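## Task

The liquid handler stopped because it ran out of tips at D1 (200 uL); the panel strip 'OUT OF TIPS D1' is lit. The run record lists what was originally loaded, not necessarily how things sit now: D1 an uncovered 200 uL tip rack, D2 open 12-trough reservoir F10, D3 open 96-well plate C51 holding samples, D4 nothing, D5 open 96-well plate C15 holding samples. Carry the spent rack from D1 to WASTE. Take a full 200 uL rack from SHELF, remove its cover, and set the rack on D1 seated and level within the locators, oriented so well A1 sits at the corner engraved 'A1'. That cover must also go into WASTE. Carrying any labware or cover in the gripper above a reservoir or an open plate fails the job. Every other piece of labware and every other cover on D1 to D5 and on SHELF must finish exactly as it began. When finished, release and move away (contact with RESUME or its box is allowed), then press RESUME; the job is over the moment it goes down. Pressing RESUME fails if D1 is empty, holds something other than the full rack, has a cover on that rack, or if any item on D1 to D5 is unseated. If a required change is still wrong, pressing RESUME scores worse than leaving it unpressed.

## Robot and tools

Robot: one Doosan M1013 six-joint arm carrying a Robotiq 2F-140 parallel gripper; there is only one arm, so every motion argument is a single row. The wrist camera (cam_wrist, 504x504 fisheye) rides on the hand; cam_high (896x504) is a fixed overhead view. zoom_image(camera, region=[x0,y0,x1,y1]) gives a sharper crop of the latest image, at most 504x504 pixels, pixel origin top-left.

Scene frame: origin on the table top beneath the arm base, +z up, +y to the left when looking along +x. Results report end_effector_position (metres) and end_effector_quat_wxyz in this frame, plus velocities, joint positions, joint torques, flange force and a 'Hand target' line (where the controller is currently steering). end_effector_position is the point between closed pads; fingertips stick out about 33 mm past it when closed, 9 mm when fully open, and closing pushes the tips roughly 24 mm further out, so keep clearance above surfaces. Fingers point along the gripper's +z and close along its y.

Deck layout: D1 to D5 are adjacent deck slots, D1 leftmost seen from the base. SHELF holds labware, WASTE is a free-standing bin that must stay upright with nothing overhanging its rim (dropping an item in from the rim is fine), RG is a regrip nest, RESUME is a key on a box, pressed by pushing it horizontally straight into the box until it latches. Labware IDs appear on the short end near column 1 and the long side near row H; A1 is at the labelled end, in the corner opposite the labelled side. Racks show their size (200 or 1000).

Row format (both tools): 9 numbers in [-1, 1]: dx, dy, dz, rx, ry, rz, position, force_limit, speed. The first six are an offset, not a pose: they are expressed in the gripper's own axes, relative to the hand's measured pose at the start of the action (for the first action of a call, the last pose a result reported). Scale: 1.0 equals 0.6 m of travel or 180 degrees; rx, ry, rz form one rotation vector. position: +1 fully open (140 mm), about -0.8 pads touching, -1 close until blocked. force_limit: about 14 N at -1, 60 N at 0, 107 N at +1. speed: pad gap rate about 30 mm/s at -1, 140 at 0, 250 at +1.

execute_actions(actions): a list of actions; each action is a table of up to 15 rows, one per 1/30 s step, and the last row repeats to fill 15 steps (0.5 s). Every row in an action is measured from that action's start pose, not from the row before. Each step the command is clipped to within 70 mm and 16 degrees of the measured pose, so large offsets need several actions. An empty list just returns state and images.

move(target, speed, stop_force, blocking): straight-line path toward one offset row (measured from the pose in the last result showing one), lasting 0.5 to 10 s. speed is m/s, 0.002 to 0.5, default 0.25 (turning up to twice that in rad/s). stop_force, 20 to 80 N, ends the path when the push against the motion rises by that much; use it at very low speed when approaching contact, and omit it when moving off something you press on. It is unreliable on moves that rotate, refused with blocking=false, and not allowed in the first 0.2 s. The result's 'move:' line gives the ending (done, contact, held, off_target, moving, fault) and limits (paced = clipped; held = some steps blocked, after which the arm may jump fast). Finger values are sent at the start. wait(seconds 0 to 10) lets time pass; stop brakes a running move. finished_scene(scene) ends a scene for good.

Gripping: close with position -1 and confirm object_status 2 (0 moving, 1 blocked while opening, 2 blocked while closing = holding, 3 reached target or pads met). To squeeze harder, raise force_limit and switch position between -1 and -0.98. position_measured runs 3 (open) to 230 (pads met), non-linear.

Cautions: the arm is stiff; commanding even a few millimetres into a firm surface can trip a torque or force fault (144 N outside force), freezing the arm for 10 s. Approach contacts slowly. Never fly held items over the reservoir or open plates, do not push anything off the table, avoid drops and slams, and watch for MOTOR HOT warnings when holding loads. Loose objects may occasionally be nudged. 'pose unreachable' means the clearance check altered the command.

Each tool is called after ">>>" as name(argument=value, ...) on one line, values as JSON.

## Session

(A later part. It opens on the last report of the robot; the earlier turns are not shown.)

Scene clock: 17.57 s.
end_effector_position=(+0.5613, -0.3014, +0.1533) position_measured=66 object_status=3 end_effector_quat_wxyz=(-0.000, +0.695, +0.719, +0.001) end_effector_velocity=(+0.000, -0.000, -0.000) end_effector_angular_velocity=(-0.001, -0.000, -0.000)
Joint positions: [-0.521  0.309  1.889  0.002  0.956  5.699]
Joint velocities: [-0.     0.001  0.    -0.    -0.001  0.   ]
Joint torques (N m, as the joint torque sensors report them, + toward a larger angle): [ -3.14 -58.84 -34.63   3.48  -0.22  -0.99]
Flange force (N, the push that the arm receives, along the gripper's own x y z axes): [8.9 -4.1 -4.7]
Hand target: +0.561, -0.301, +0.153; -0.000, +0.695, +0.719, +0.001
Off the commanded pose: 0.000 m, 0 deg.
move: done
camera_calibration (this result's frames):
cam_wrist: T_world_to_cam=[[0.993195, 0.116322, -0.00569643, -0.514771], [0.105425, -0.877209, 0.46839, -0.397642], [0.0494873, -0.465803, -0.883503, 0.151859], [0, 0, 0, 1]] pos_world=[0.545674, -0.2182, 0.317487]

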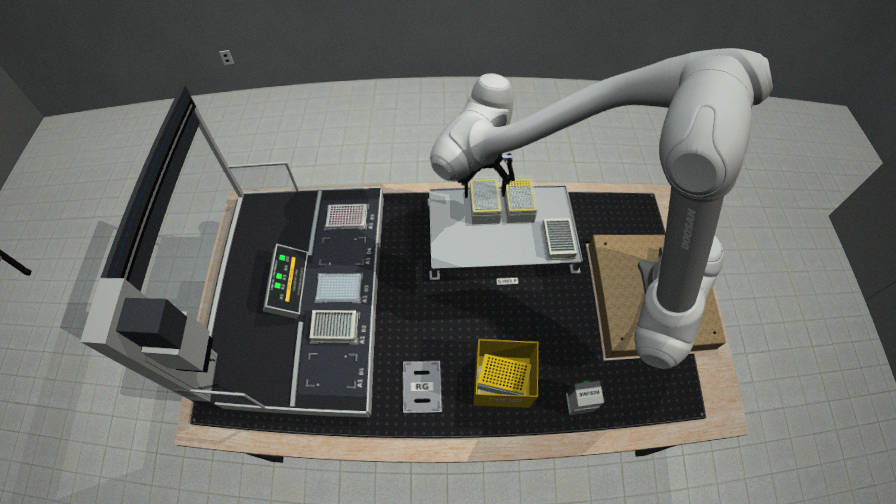

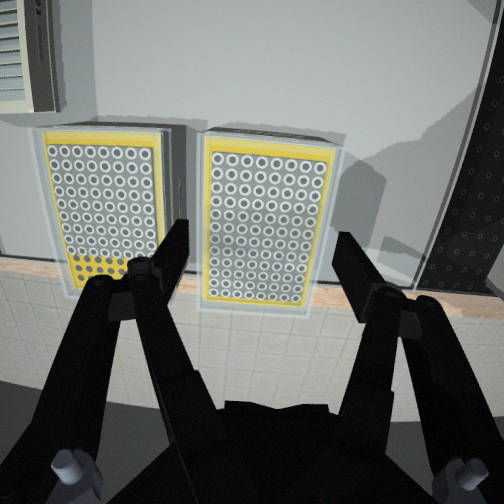

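>>> move(target=[0,-0.002,0.02,0,0,0,0.5,0,0], speed=0.06)

>>> execute_actions(actions=[[[0,0,0,0,0,0,-1,-0.6,-0.3]]])

>>> move(target=[0,0,-0.1,0,0,0,-1,-0.6,-0.3], speed=0.12)

Scene clock: 18.40 s.
end_effector_position=(+0.5601, -0.3014, +0.1413) position_measured=66 object_status=3 end_effector_quat_wxyz=(-0.000, +0.695, +0.719, +0.001) end_effector_velocity=(+0.000, +0.000, -0.001) end_effector_angular_velocity=(+0.000, +0.001, +0.002)
Joint positions: [-0.522  0.319  1.901  0.002  0.933  5.698]
Joint velocities: [ 0.     0.001 -0.001 -0.    -0.    -0.001]
Joint torques (N m, as the joint torque sensors report them, + toward a larger angle): [ -2.9  -59.06 -34.12   3.2   -0.1   -0.92]
Flange force (N, the push that the arm receives, along the gripper's own x y z axes): [8.9 -4.5 -5.2]
Hand target: +0.560, -0.301, +0.141; -0.000, +0.695, +0.719, +0.001
Off the commanded pose: 0.000 m, 0 deg.
move: done
camera_calibration (this result's frames):
cam_wrist: T_world_to_cam=[[0.993199, 0.11629, -0.00570321, -0.513641], [0.105398, -0.877208, 0.468399, -0.39191], [0.0494671, -0.465815, -0.883498, 0.1413], [0, 0, 0, 1]] pos_world=[0.544465, -0.218235, 0.305479]

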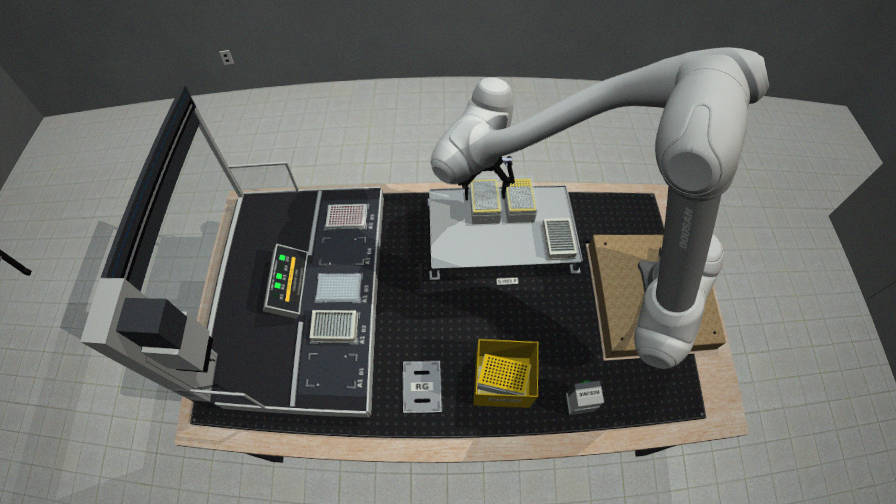

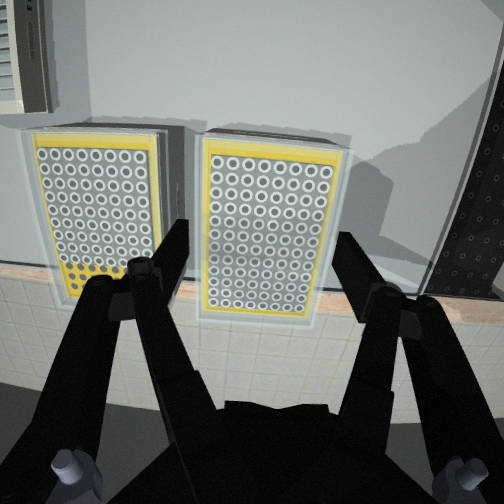

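Scene clock: 18.90 s.
end_effector_position=(+0.5601, -0.3014, +0.1413) position_measured=99 object_status=2 end_effector_quat_wxyz=(-0.000, +0.695, +0.719, +0.001) end_effector_velocity=(-0.001, +0.000, -0.000) end_effector_angular_velocity=(+0.001, +0.001, -0.000)
Joint positions: [-0.522  0.319  1.901  0.002  0.933  5.698]
Joint velocities: [-0.001 -0.     0.001 -0.     0.001 -0.   ]
Joint torques (N m, as the joint torque sensors report them, + toward a larger angle): [ -3.99 -51.91 -27.11   3.09  -0.05  -1.06]
Flange force (N, the push that the arm receives, along the gripper's own x y z axes): [8.8 -0.7 -18.2]
Hand target: +0.560, -0.301, +0.141; -0.000, +0.695, +0.719, +0.001
Off the commanded pose: 0.000 m, 0 deg.
camera_calibration (this result's frames):
cam_wrist: T_world_to_cam=[[0.9932, 0.116284, -0.00567142, -0.513656], [0.105377, -0.877198, 0.468422, -0.391908], [0.0494948, -0.465834, -0.883487, 0.141271], [0, 0, 0, 1]] pos_world=[0.544469, -0.218243, 0.305476]

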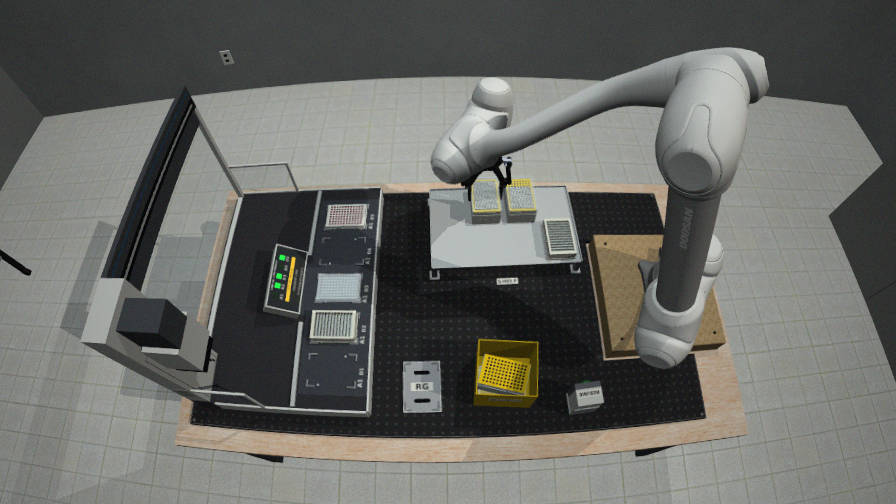

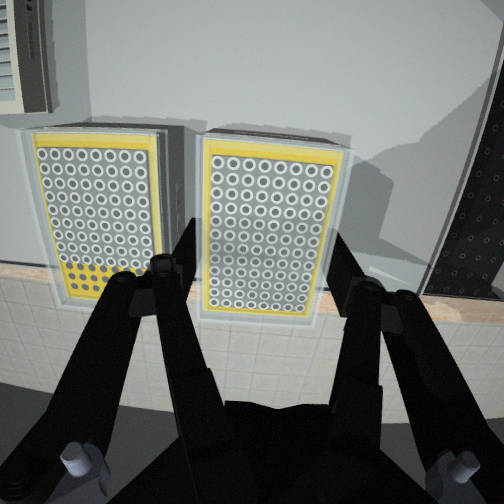

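Scene clock: 19.70 s.
end_effector_position=(+0.5602, -0.3015, +0.2014) position_measured=99 object_status=2 end_effector_quat_wxyz=(-0.000, +0.695, +0.719, +0.001) end_effector_velocity=(-0.000, -0.000, -0.000) end_effector_angular_velocity=(+0.001, +0.001, -0.001)
Joint positions: [-0.522  0.263  1.848  0.002  1.042  5.698]
Joint velocities: [-0.     0.     0.    -0.     0.     0.001]
Joint torques (N m, as the joint torque sensors report them, + toward a larger angle): [ -4.09 -57.04 -36.29   3.43  -0.3   -1.04]
Flange force (N, the push that the arm receives, along the gripper's own x y z axes): [9.9 -2.4 -4.5]
Hand target: +0.560, -0.301, +0.201; -0.000, +0.695, +0.719, +0.001
Off the commanded pose: 0.000 m, 0 deg.
move: done
camera_calibration (this result's frames):
cam_wrist: T_world_to_cam=[[0.993185, 0.116416, -0.00551282, -0.513393], [0.105421, -0.877202, 0.468405, -0.420138], [0.0496939, -0.465794, -0.883497, 0.194258], [0, 0, 0, 1]] pos_world=[0.544533, -0.218294, 0.36559]

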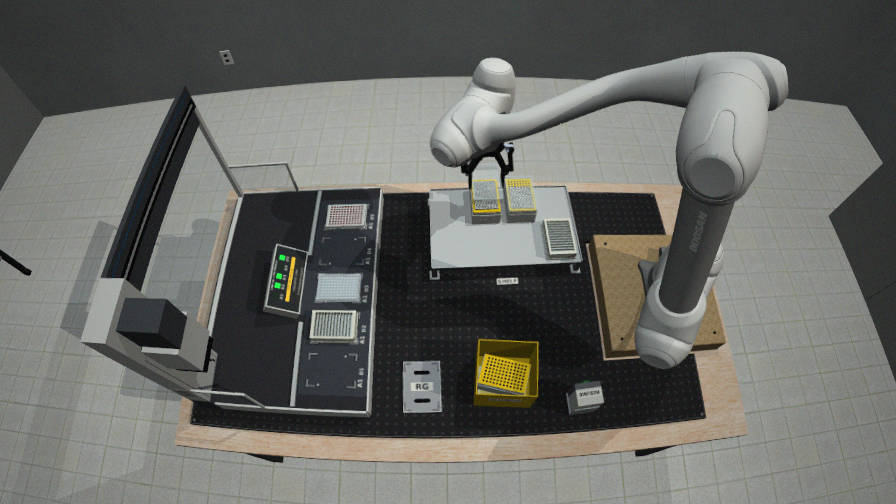

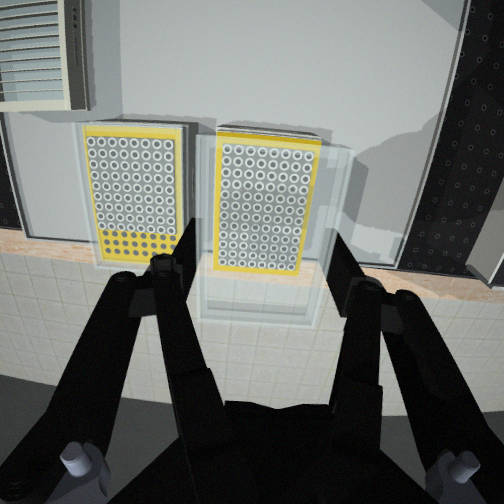

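>>> move(target=[0.918,-0.013,-0.04,0,0,-0.464,-1,-0.6,-0.3], speed=0.5)

>>> move(target=[0,0,0.12,0,0,0,-1,-0.6,-0.3], speed=0.12)

Scene clock: 21.77 s.
end_effector_position=(+0.5318, +0.2499, +0.2260) position_measured=99 object_status=2 end_effector_quat_wxyz=(-0.000, +0.039, +0.999, +0.001) end_effector_velocity=(-0.000, +0.001, +0.000) end_effector_angular_velocity=(+0.000, -0.001, +0.002)
Joint positions: [0.398 0.164 1.916 0.014 1.068 5.155]
Joint velocities: [ 0.001 -0.001  0.     0.    -0.001 -0.   ]
Joint torques (N m, as the joint torque sensors report them, + toward a larger angle): [ -3.06 -47.44 -37.54   3.65  -0.1   -0.95]
Flange force (N, the push that the arm receives, along the gripper's own x y z axes): [11.1 0.3 -3.6]
Hand target: +0.532, +0.250, +0.226; -0.000, +0.039, +0.999, +0.001
Off the commanded pose: 0.002 m, 0 deg.
move: done
camera_calibration (this result's frames):
cam_wrist: T_world_to_cam=[[-0.00347721, 0.999986, -0.00407479, -0.240334], [0.882984, 0.004983, 0.469376, -0.579231], [0.469389, -0.00196586, -0.882989, 0.134974], [0, 0, 0, 1]] pos_world=[0.447261, 0.243482, 0.390078]

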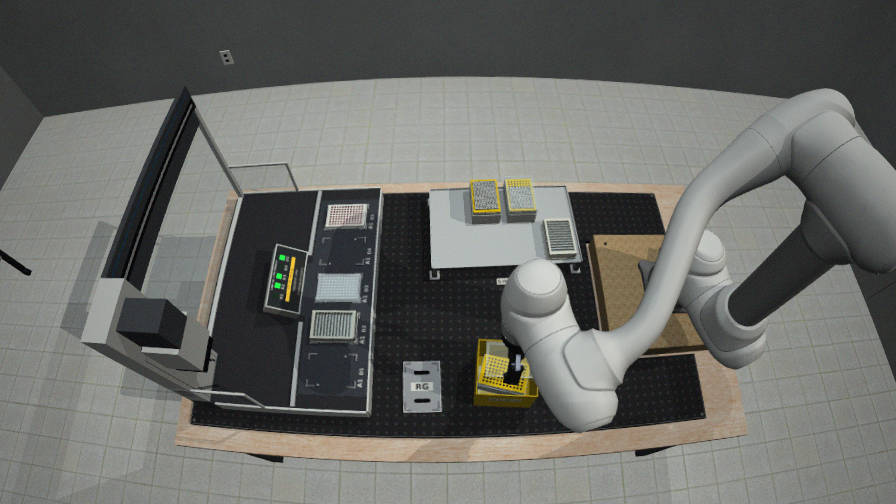

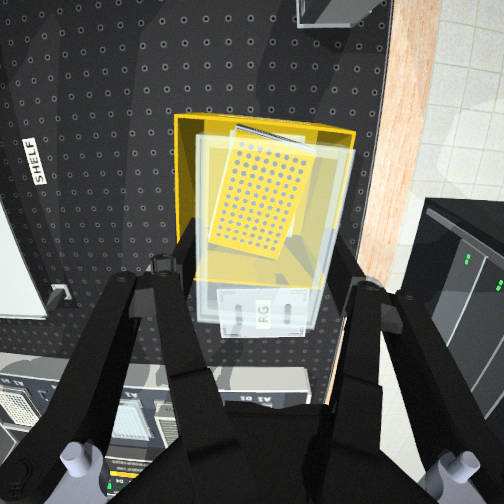

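Scene clock: 22.67 s.
end_effector_position=(+0.5317, +0.2499, +0.1539) position_measured=99 object_status=2 end_effector_quat_wxyz=(-0.000, +0.039, +0.999, +0.001) end_effector_velocity=(-0.000, +0.000, -0.000) end_effector_angular_velocity=(+0.000, -0.000, +0.000)
Joint positions: [0.399 0.232 1.985 0.015 0.932 5.154]
Joint velocities: [ 0.    -0.     0.001  0.    -0.001 -0.   ]
Joint torques (N m, as the joint torque sensors report them, + toward a larger angle): [ -3.18 -51.12 -34.09   3.41  -0.24  -0.91]
Flange force (N, the push that the arm receives, along the gripper's own x y z axes): [10.3 0.9 -5.8]
Hand target: +0.532, +0.250, +0.154; -0.000, +0.039, +0.999, +0.001
Off the commanded pose: 0.000 m, 0 deg.
move: done
camera_calibration (this result's frames):
cam_wrist: T_world_to_cam=[[-0.00329847, 0.999986, -0.00419522, -0.240721], [0.88302, 0.00488155, 0.469311, -0.54526], [0.469324, -0.00215646, -0.883023, 0.0714457], [0, 0, 0, 1]] pos_world=[0.447151, 0.243533, 0.317975]

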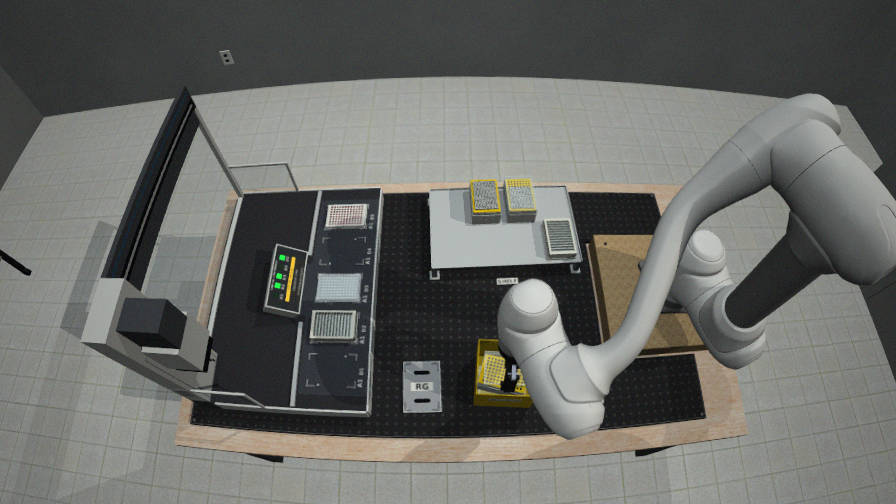

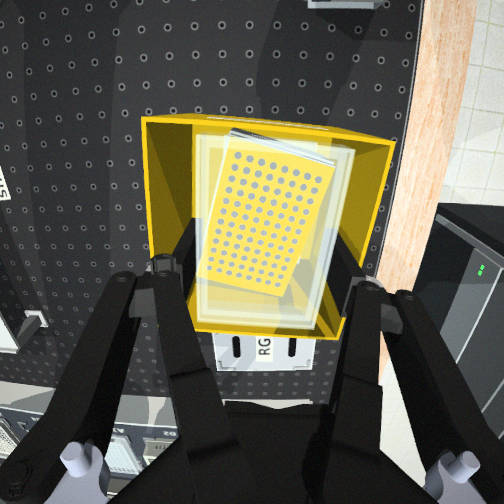

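>>> execute_actions(actions=[[[0,0,0,0,0,0,0.42,0,0]]])

>>> move(target=[0,0,-0.11,0,0,0,0.42,0,0], speed=0.3)

>>> move(target=[-0.1195,-0.9127,0.05,0,0,0.464,0.5,0,0], speed=0.5)

Scene clock: 23.23 s.
end_effector_position=(+0.5317, +0.2499, +0.1539) position_measured=76 object_status=3 end_effector_quat_wxyz=(-0.000, +0.039, +0.999, +0.001) end_effector_velocity=(+0.000, -0.000, +0.000) end_effector_angular_velocity=(-0.000, +0.001, +0.000)
Joint positions: [0.399 0.232 1.985 0.015 0.932 5.154]
Joint velocities: [-0.     0.    -0.001 -0.     0.001 -0.   ]
Joint torques (N m, as the joint torque sensors report them, + toward a larger angle): [ -2.74 -51.53 -34.02   3.18  -0.19  -0.92]
Flange force (N, the push that the arm receives, along the gripper's own x y z axes): [9.3 0.5 -5.4]
Hand target: +0.532, +0.250, +0.154; -0.000, +0.039, +0.999, +0.001
Off the commanded pose: 0.000 m, 0 deg.
camera_calibration (this result's frames):
cam_wrist: T_world_to_cam=[[-0.00329934, 0.999986, -0.00419177, -0.240722], [0.883015, 0.00488072, 0.469319, -0.545262], [0.469332, -0.00215296, -0.883019, 0.0714384], [0, 0, 0, 1]] pos_world=[0.447152, 0.243534, 0.317974]

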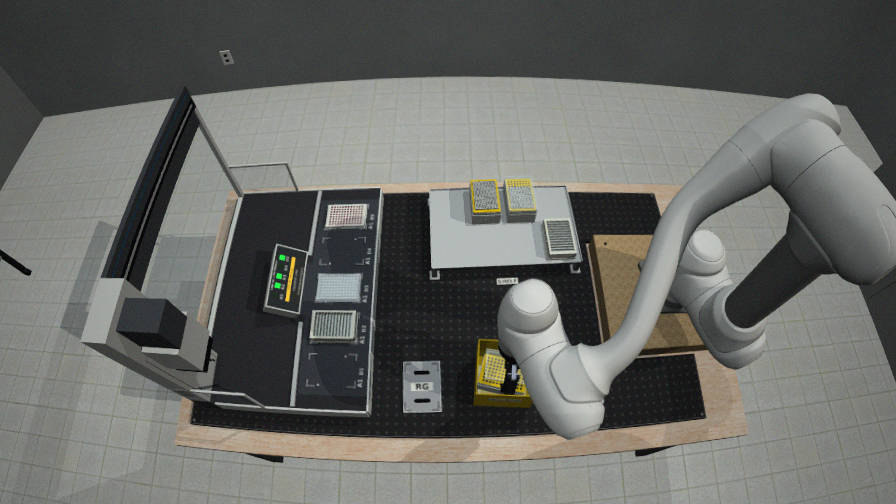

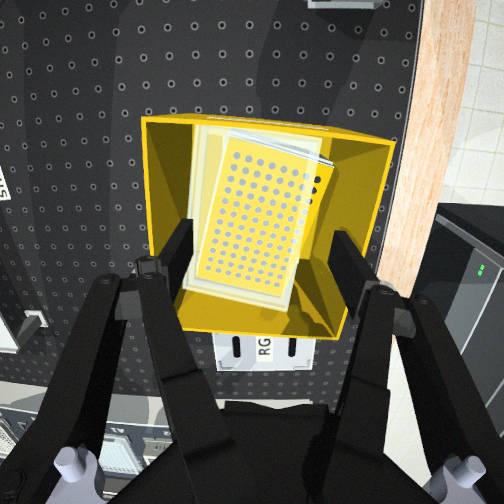

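Scene clock: 23.93 s.
end_effector_position=(+0.5318, +0.2499, +0.2199) position_measured=76 object_status=3 end_effector_quat_wxyz=(-0.000, +0.039, +0.999, +0.001) end_effector_velocity=(+0.001, +0.000, +0.000) end_effector_angular_velocity=(+0.001, -0.002, +0.002)
Joint positions: [0.398 0.169 1.922 0.014 1.057 5.155]
Joint velocities: [ 0.     0.    -0.001 -0.    -0.002 -0.002]
Joint torques (N m, as the joint torque sensors report them, + toward a larger angle): [ -3.13 -48.18 -36.88   3.68  -0.01  -0.97]
Flange force (N, the push that the arm receives, along the gripper's own x y z axes): [10.0 1.0 -3.5]
Hand target: +0.532, +0.250, +0.220; -0.000, +0.039, +0.999, +0.001
Off the commanded pose: 0.000 m, 0 deg.
move: done
camera_calibration (this result's frames):
cam_wrist: T_world_to_cam=[[-0.00345537, 0.999986, -0.00411965, -0.240344], [0.883047, 0.00498451, 0.469259, -0.576322], [0.469272, -0.00201638, -0.883051, 0.129725], [0, 0, 0, 1]] pos_world=[0.447212, 0.243474, 0.384008]

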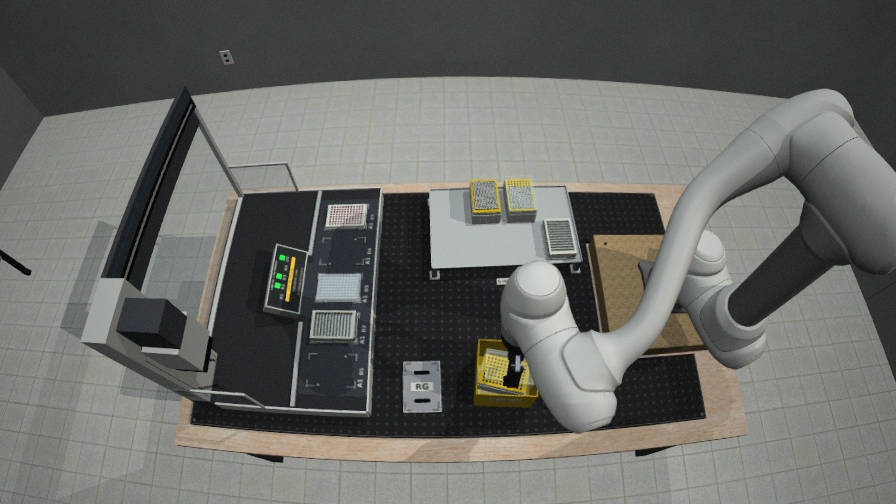

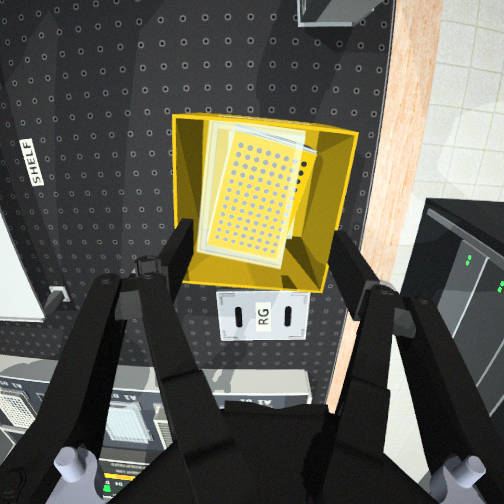

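Scene clock: 25.83 s.
end_effector_position=(+0.5617, -0.3028, +0.1893) position_measured=66 object_status=3 end_effector_quat_wxyz=(-0.000, +0.695, +0.719, +0.001) end_effector_velocity=(-0.000, +0.000, +0.000) end_effector_angular_velocity=(+0.000, +0.000, +0.001)
Joint positions: [-0.522  0.277  1.856  0.002  1.021  5.698]
Joint velocities: [-0.    -0.    -0.     0.     0.001 -0.001]
Joint torques (N m, as the joint torque sensors report them, + toward a larger angle): [ -3.7  -56.86 -35.94   3.57  -0.15  -0.98]
Flange force (N, the push that the arm receives, along the gripper's own x y z axes): [10.3 -4.3 -4.9]
Hand target: +0.562, -0.303, +0.189; -0.000, +0.695, +0.719, +0.001
Off the commanded pose: 0.002 m, 0 deg.
move: done
camera_calibration (this result's frames):
cam_wrist: T_world_to_cam=[[0.993191, 0.116361, -0.00568906, -0.514821], [0.105454, -0.877196, 0.468408, -0.415828], [0.049514, -0.465818, -0.883494, 0.182967], [0, 0, 0, 1]] pos_world=[0.546107, -0.219629, 0.353498]

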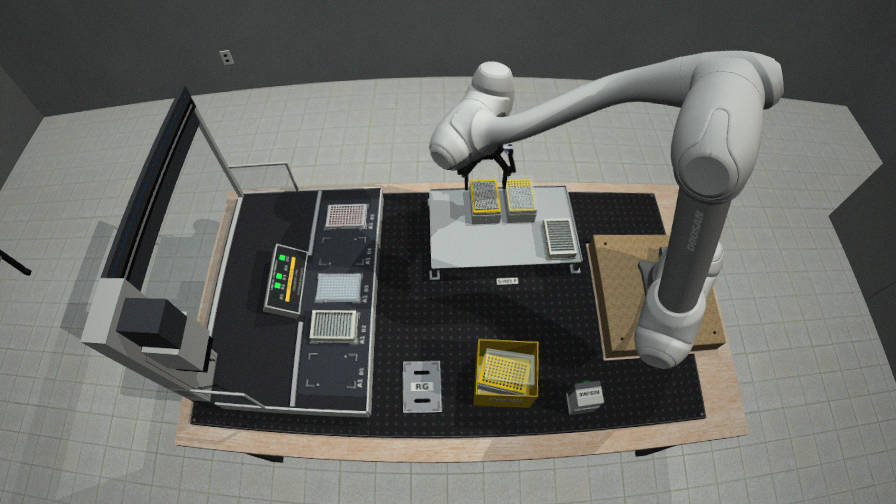

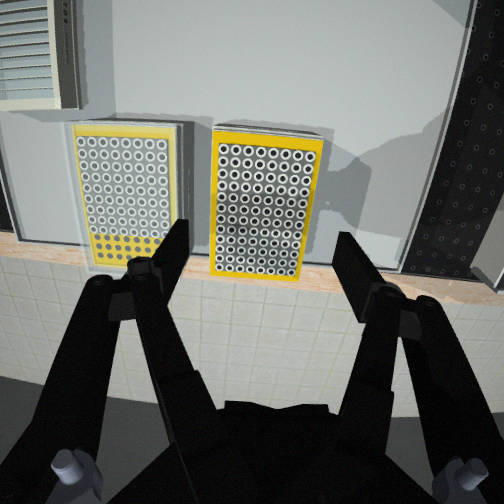

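>>> move(target=[0.004,-0.003,0.13,0,0,0,0.5,0,0], speed=0.12)

>>> execute_actions(actions=[[[0,0,0,0,0,0,-1,-0.3,-0.3]]])

>>> move(target=[0,0,-0.1,0,0,0,-1,-0.3,-0.3], speed=0.15)

Scene clock: 26.87 s.
end_effector_position=(+0.5597, -0.3004, +0.1112) position_measured=66 object_status=3 end_effector_quat_wxyz=(-0.000, +0.695, +0.719, +0.001) end_effector_velocity=(-0.000, +0.000, -0.000) end_effector_angular_velocity=(+0.000, +0.001, +0.000)
Joint positions: [-0.521  0.35   1.925  0.002  0.879  5.699]
Joint velocities: [ 0.     0.    -0.    -0.     0.001 -0.   ]
Joint torques (N m, as the joint torque sensors report them, + toward a larger angle): [ -3.03 -62.04 -32.18   3.17  -0.1   -0.99]
Flange force (N, the push that the arm receives, along the gripper's own x y z axes): [7.6 -1.9 -4.7]
Hand target: +0.560, -0.300, +0.111; -0.000, +0.695, +0.719, +0.001
Off the commanded pose: 0.000 m, 0 deg.
move: done
camera_calibration (this result's frames):
cam_wrist: T_world_to_cam=[[0.993204, 0.116238, -0.00590768, -0.513503], [0.105446, -0.877179, 0.468442, -0.376891], [0.0492687, -0.465881, -0.883475, 0.115284], [0, 0, 0, 1]] pos_world=[0.544075, -0.217204, 0.275368]

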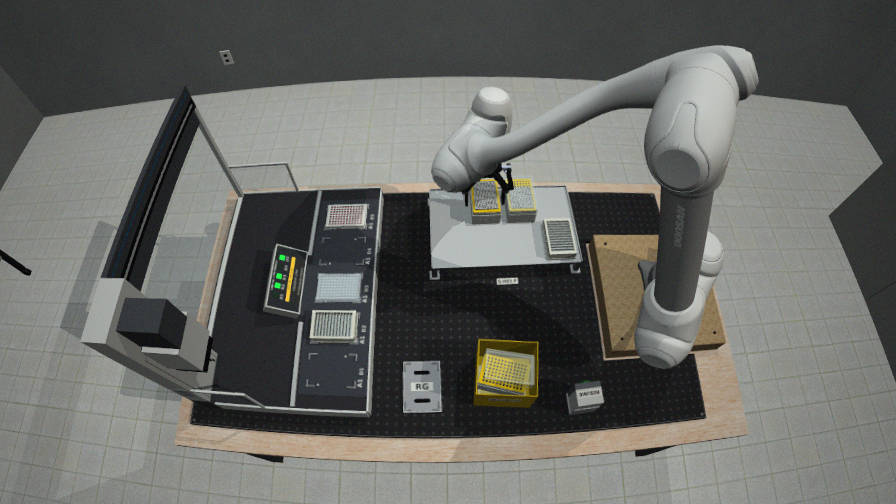

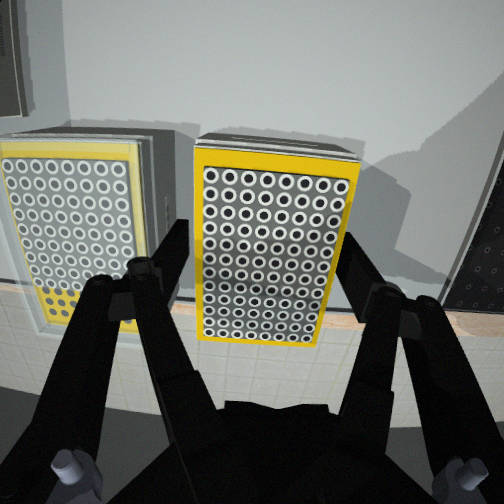

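Scene clock: 27.37 s.
end_effector_position=(+0.5597, -0.3004, +0.1112) position_measured=102 object_status=2 end_effector_quat_wxyz=(-0.000, +0.695, +0.719, +0.001) end_effector_velocity=(-0.000, +0.000, -0.001) end_effector_angular_velocity=(+0.000, +0.001, +0.002)
Joint positions: [-0.521  0.35   1.925  0.002  0.879  5.699]
Joint velocities: [ 0.     0.001  0.    -0.    -0.001 -0.002]
Joint torques (N m, as the joint torque sensors report them, + toward a larger angle): [ -2.46 -47.42 -23.9    3.08  -0.87  -0.96]
Flange force (N, the push that the arm receives, along the gripper's own x y z axes): [8.3 -4.7 -28.0]
Hand target: +0.560, -0.300, +0.111; -0.000, +0.695, +0.719, +0.001
Off the commanded pose: 0.000 m, 0 deg.
camera_calibration (this result's frames):
cam_wrist: T_world_to_cam=[[0.993203, 0.116247, -0.00589874, -0.513508], [0.105449, -0.877175, 0.468448, -0.37689], [0.0492814, -0.465886, -0.883471, 0.115277], [0, 0, 0, 1]] pos_world=[0.544079, -0.217199, 0.275368]

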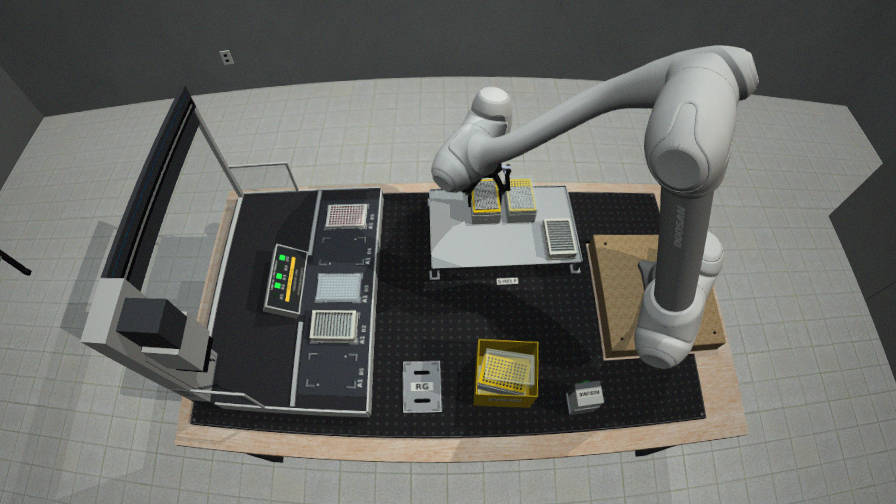

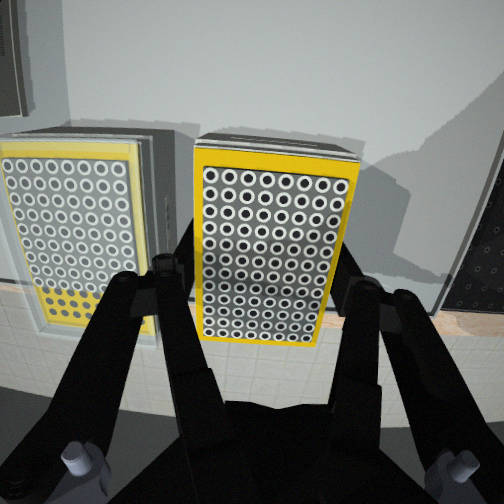

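Scene clock: 28.10 s.
end_effector_position=(+0.5598, -0.3004, +0.1713) position_measured=102 object_status=2 end_effector_quat_wxyz=(-0.000, +0.695, +0.719, +0.001) end_effector_velocity=(-0.000, +0.000, -0.001) end_effector_angular_velocity=(+0.001, +0.001, +0.000)
Joint positions: [-0.521  0.289  1.877  0.002  0.987  5.699]
Joint velocities: [0.    0.001 0.    0.    0.    0.   ]
Joint torques (N m, as the joint torque sensors report them, + toward a larger angle): [ -4.12 -58.57 -35.58   3.31  -0.23  -0.83]
Flange force (N, the push that the arm receives, along the gripper's own x y z axes): [9.8 -2.7 -3.8]
Hand target: +0.560, -0.300, +0.171; -0.000, +0.695, +0.719, +0.001
Off the commanded pose: 0.000 m, 0 deg.
move: done
camera_calibration (this result's frames):
cam_wrist: T_world_to_cam=[[0.993188, 0.116381, -0.00574878, -0.513246], [0.105499, -0.877182, 0.468424, -0.405109], [0.0494731, -0.46584, -0.883485, 0.168273], [0, 0, 0, 1]] pos_world=[0.544164, -0.217234, 0.335479]

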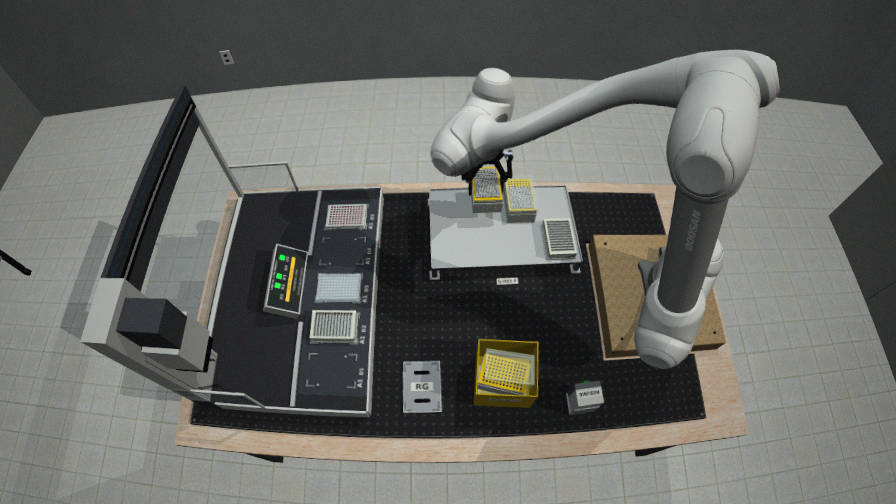

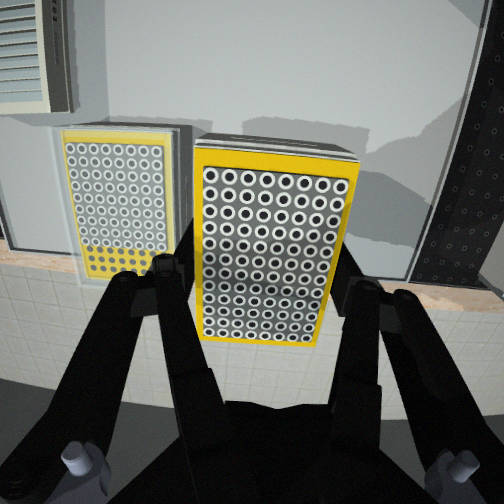

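>>> move(target=[0.905,0.348,-0.06,0,0,-0.489,-1,-0.3,-0.3], speed=0.45)

Scene clock: 30.30 s.
end_effector_position=(+0.7482, +0.2510, +0.2074) position_measured=102 object_status=2 end_effector_quat_wxyz=(-0.000, -0.000, +1.000, +0.001) end_effector_velocity=(-0.000, +0.000, -0.001) end_effector_angular_velocity=(-0.000, +0.002, -0.001)
Joint positions: [0.301 0.475 1.525 0.012 1.148 4.98 ]
Joint velocities: [0.    0.001 0.    0.    0.    0.001]
Joint torques (N m, as the joint torque sensors report them, + toward a larger angle): [ -2.97 -79.88 -39.58   3.89   0.    -0.93]
Flange force (N, the push that the arm receives, along the gripper's own x y z axes): [10.9 0.2 -1.5]
Hand target: +0.748, +0.251, +0.207; -0.000, -0.000, +1.000, +0.001
Off the commanded pose: 0.002 m, 0 deg.
move: done
camera_calibration (this result's frames):
cam_wrist: T_world_to_cam=[[-0.0820883, 0.996616, -0.00418102, -0.181055], [0.879776, 0.0744343, 0.469525, -0.776586], [0.468247, 0.0348641, -0.882909, 0.00859169], [0, 0, 0, 1]] pos_world=[0.664336, 0.237948, 0.371455]

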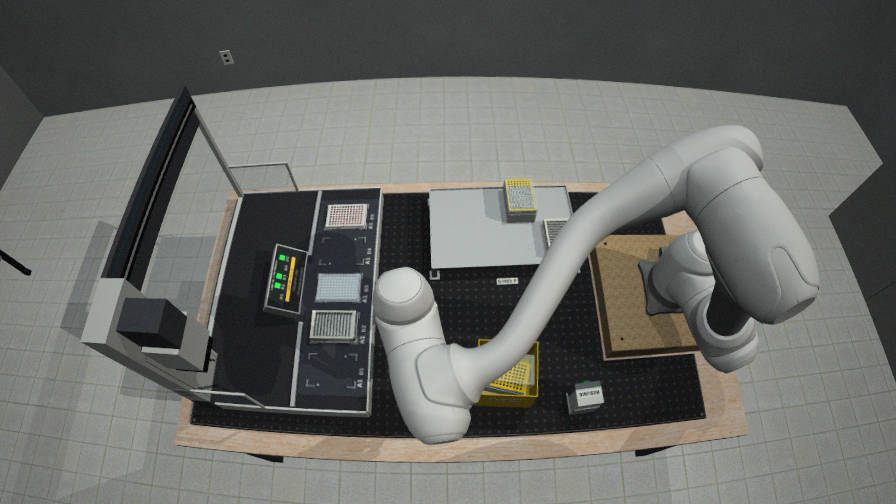

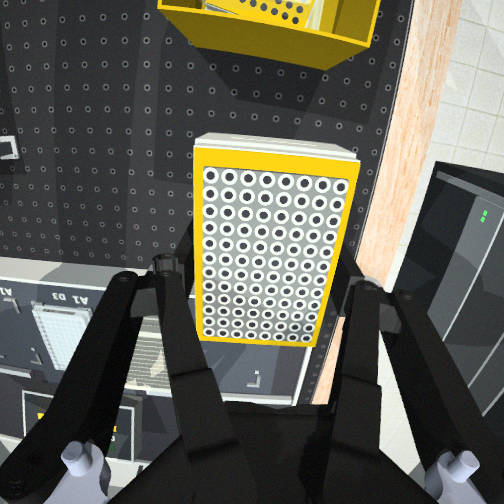

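To (.9965,.2295,.14).

>>> move(target=[-0.4138,-0.0358,0.112,0,0,0,-1,-0.3,-0.3], speed=0.3)

Scene clock: 31.60 s.
end_effector_position=(+0.9963, +0.2300, +0.1397) position_measured=102 object_status=2 end_effector_quat_wxyz=(+0.000, -0.000, +1.000, +0.001) end_effector_velocity=(+0.000, +0.001, -0.001) end_effector_angular_velocity=(-0.000, +0.000, -0.001)
Joint positions: [0.216 0.895 0.928 0.011 1.326 4.898]
Joint velocities: [ 0.001  0.001 -0.001  0.    -0.     0.001]
Joint torques (N m, as the joint torque sensors report them, + toward a larger angle): [  -3.8  -115.73  -41.74    4.07   -0.13   -0.81]
Flange force (N, the push that the arm receives, along the gripper's own x y z axes): [13.9 -0.1 -1.0]
Hand target: +0.996, +0.230, +0.140; +0.000, -0.000, +1.000, +0.001
Off the commanded pose: 0.000 m, 0 deg.
move: done
camera_calibration (this result's frames):
cam_wrist: T_world_to_cam=[[-0.0822821, 0.9966, -0.00417927, -0.139826], [0.879649, 0.0745962, 0.469737, -0.961431], [0.468452, 0.0349747, -0.882797, -0.166836], [0, 0, 0, 1]] pos_world=[0.912371, 0.216905, 0.303753]

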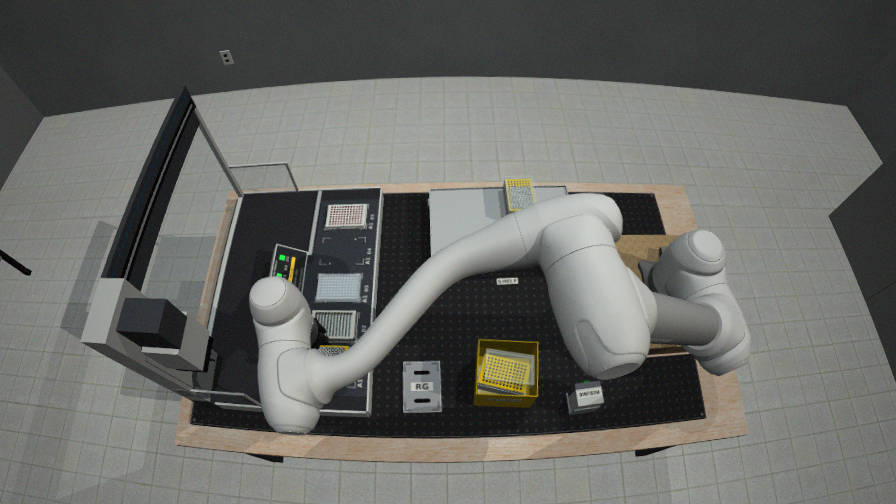

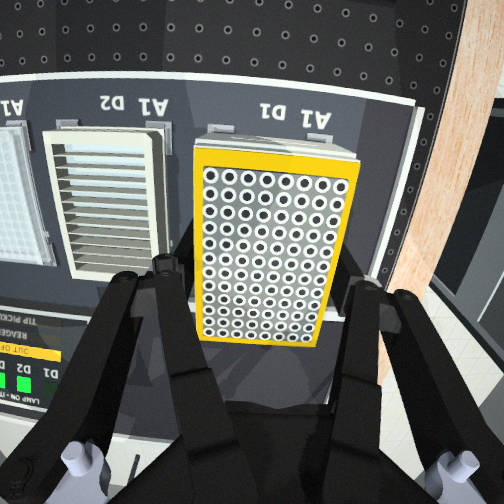

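>>> move(target=[0,-0.001,0.055,0,0,0,-1,-0.3,-0.3], speed=0.02, stop_force=20)

Scene clock: 33.60 s.
end_effector_position=(+0.9965, +0.2295, +0.1074) position_measured=102 object_status=2 end_effector_quat_wxyz=(+0.001, -0.000, +1.000, +0.001) end_effector_velocity=(-0.001, -0.001, +0.003) end_effector_angular_velocity=(-0.000, +0.003, -0.002)
Joint positions: [0.216 0.912 0.957 0.011 1.28  4.897]
Joint velocities: [-0.001 -0.002 -0.002  0.     0.007  0.001]
Joint torques (N m, as the joint torque sensors report them, + toward a larger angle): [ -8.84 -99.59 -23.96   1.93   6.32  -0.56]
Flange force (N, the push that the arm receives, along the gripper's own x y z axes): [-3.9 9.4 -16.5]
Hand target: +0.996, +0.229, +0.108; +0.001, -0.000, +1.000, +0.001
Off the commanded pose: 0.001 m, 0 deg.
move: contact
camera_calibration (this result's frames):
cam_wrist: T_world_to_cam=[[-0.0822301, 0.996605, -0.0040603, -0.139529], [0.879247, 0.0744637, 0.47051, -0.946083], [0.469215, 0.0351201, -0.882385, -0.196309], [0, 0, 0, 1]] pos_world=[0.912479, 0.216398, 0.271355]

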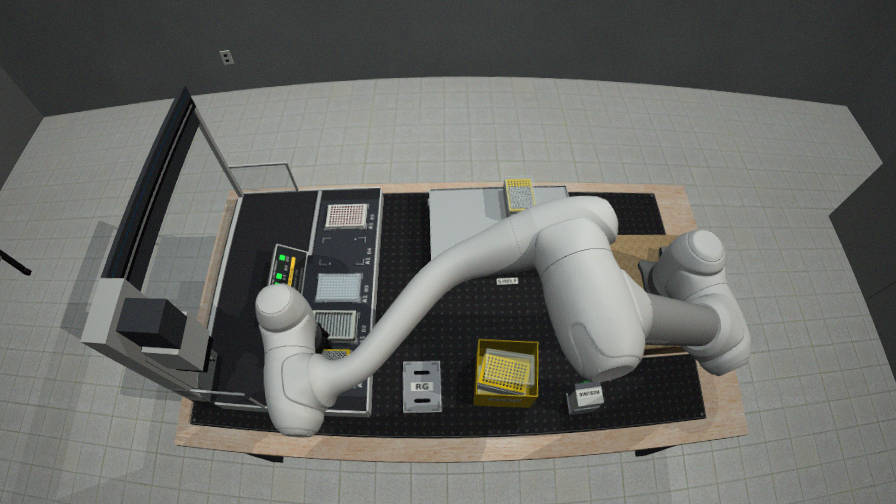

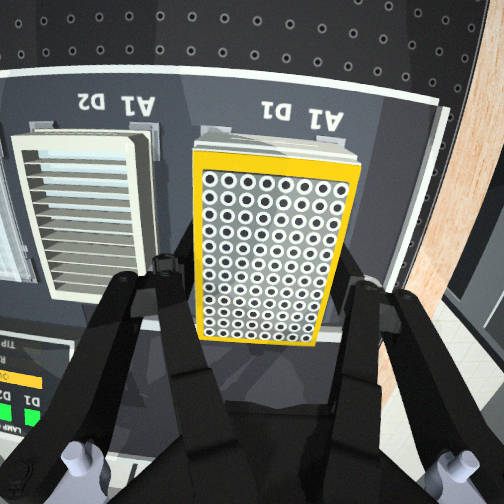

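>>> execute_actions(actions=[[[0,0,0,0,0,0,0.5,0,-0.3]]])

>>> move(target=[-0.0063,0.0043,-0.1313,0,0,0,0.55,0,0], speed=0.2)

Scene clock: 34.13 s.
end_effector_position=(+0.9965, +0.2294, +0.1073) position_measured=66 object_status=3 end_effector_quat_wxyz=(+0.000, -0.000, +1.000, +0.001) end_effector_velocity=(-0.000, +0.001, -0.001) end_effector_angular_velocity=(-0.000, +0.002, +0.001)
Joint positions: [0.216 0.912 0.957 0.011 1.281 4.897]
Joint velocities: [ 0.001  0.001 -0.     0.     0.001 -0.   ]
Joint torques (N m, as the joint torque sensors report them, + toward a larger angle): [  -4.42 -115.56  -40.7     4.     -0.17   -0.89]
Flange force (N, the push that the arm receives, along the gripper's own x y z axes): [13.5 1.2 -3.1]
Hand target: +0.997, +0.229, +0.107; +0.001, -0.000, +1.000, +0.001
Off the commanded pose: 0.000 m, 0 deg.
camera_calibration (this result's frames):
cam_wrist: T_world_to_cam=[[-0.0821802, 0.996609, -0.00404839, -0.139542], [0.879313, 0.0744187, 0.470395, -0.946087], [0.469101, 0.0350973, -0.882447, -0.196197], [0, 0, 0, 1]] pos_world=[0.912475, 0.216361, 0.271336]

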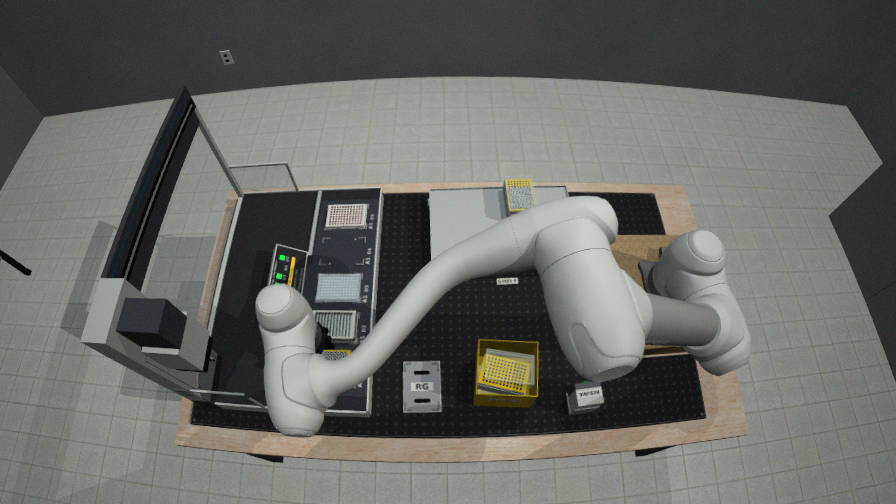

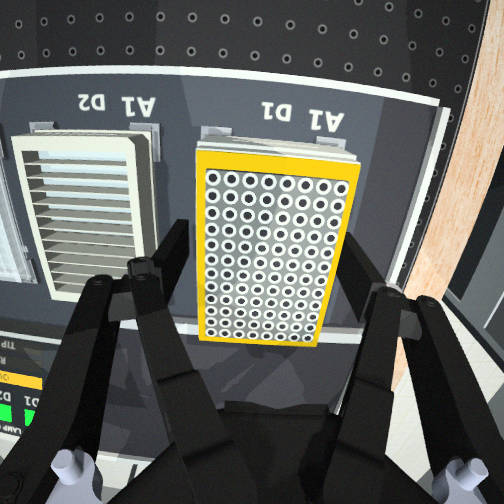

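Scene clock: 34.87 s.
end_effector_position=(+1.0003, +0.2320, +0.1863) position_measured=59 object_status=3 end_effector_quat_wxyz=(+0.000, -0.000, +1.000, +0.001) end_effector_velocity=(+0.001, -0.000, -0.001) end_effector_angular_velocity=(+0.000, -0.000, +0.001)
Joint positions: [0.217 0.884 0.865 0.011 1.401 4.9  ]
Joint velocities: [-0.     0.002 -0.001  0.    -0.001 -0.001]
Joint torques (N m, as the joint torque sensors report them, + toward a larger angle): [  -4.61 -114.31  -42.42    4.02   -0.24   -0.89]
Flange force (N, the push that the arm receives, along the gripper's own x y z axes): [17.9 0.0 -1.0]
Hand target: +1.000, +0.232, +0.186; +0.000, -0.000, +1.000, +0.001
Off the commanded pose: 0.000 m, 0 deg.
move: done
camera_calibration (this result's frames):
cam_wrist: T_world_to_cam=[[-0.0823556, 0.996595, -0.00401807, -0.141244], [0.87925, 0.0745555, 0.470489, -0.986733], [0.469187, 0.0352146, -0.882396, -0.128537], [0, 0, 0, 1]] pos_world=[0.916261, 0.218856, 0.350259]

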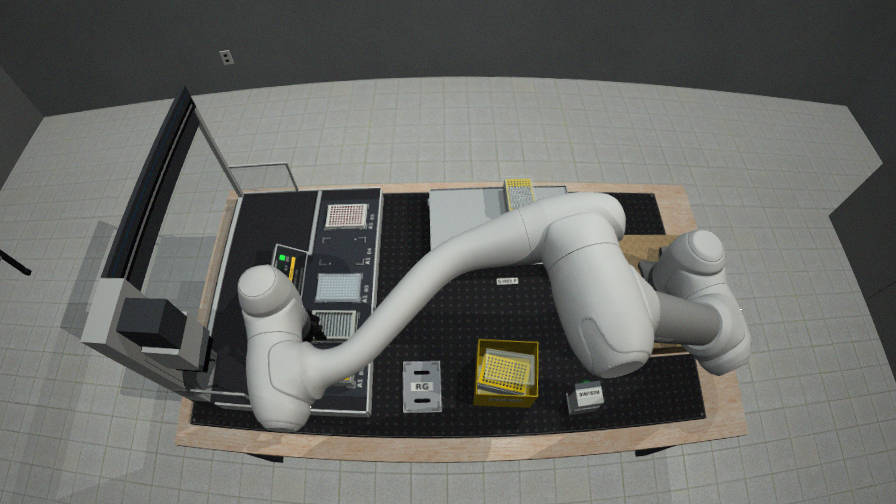

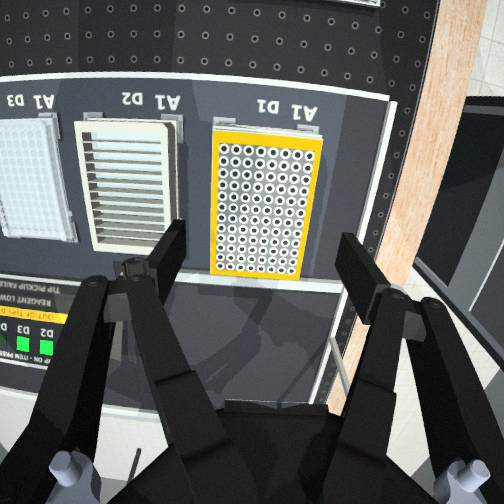

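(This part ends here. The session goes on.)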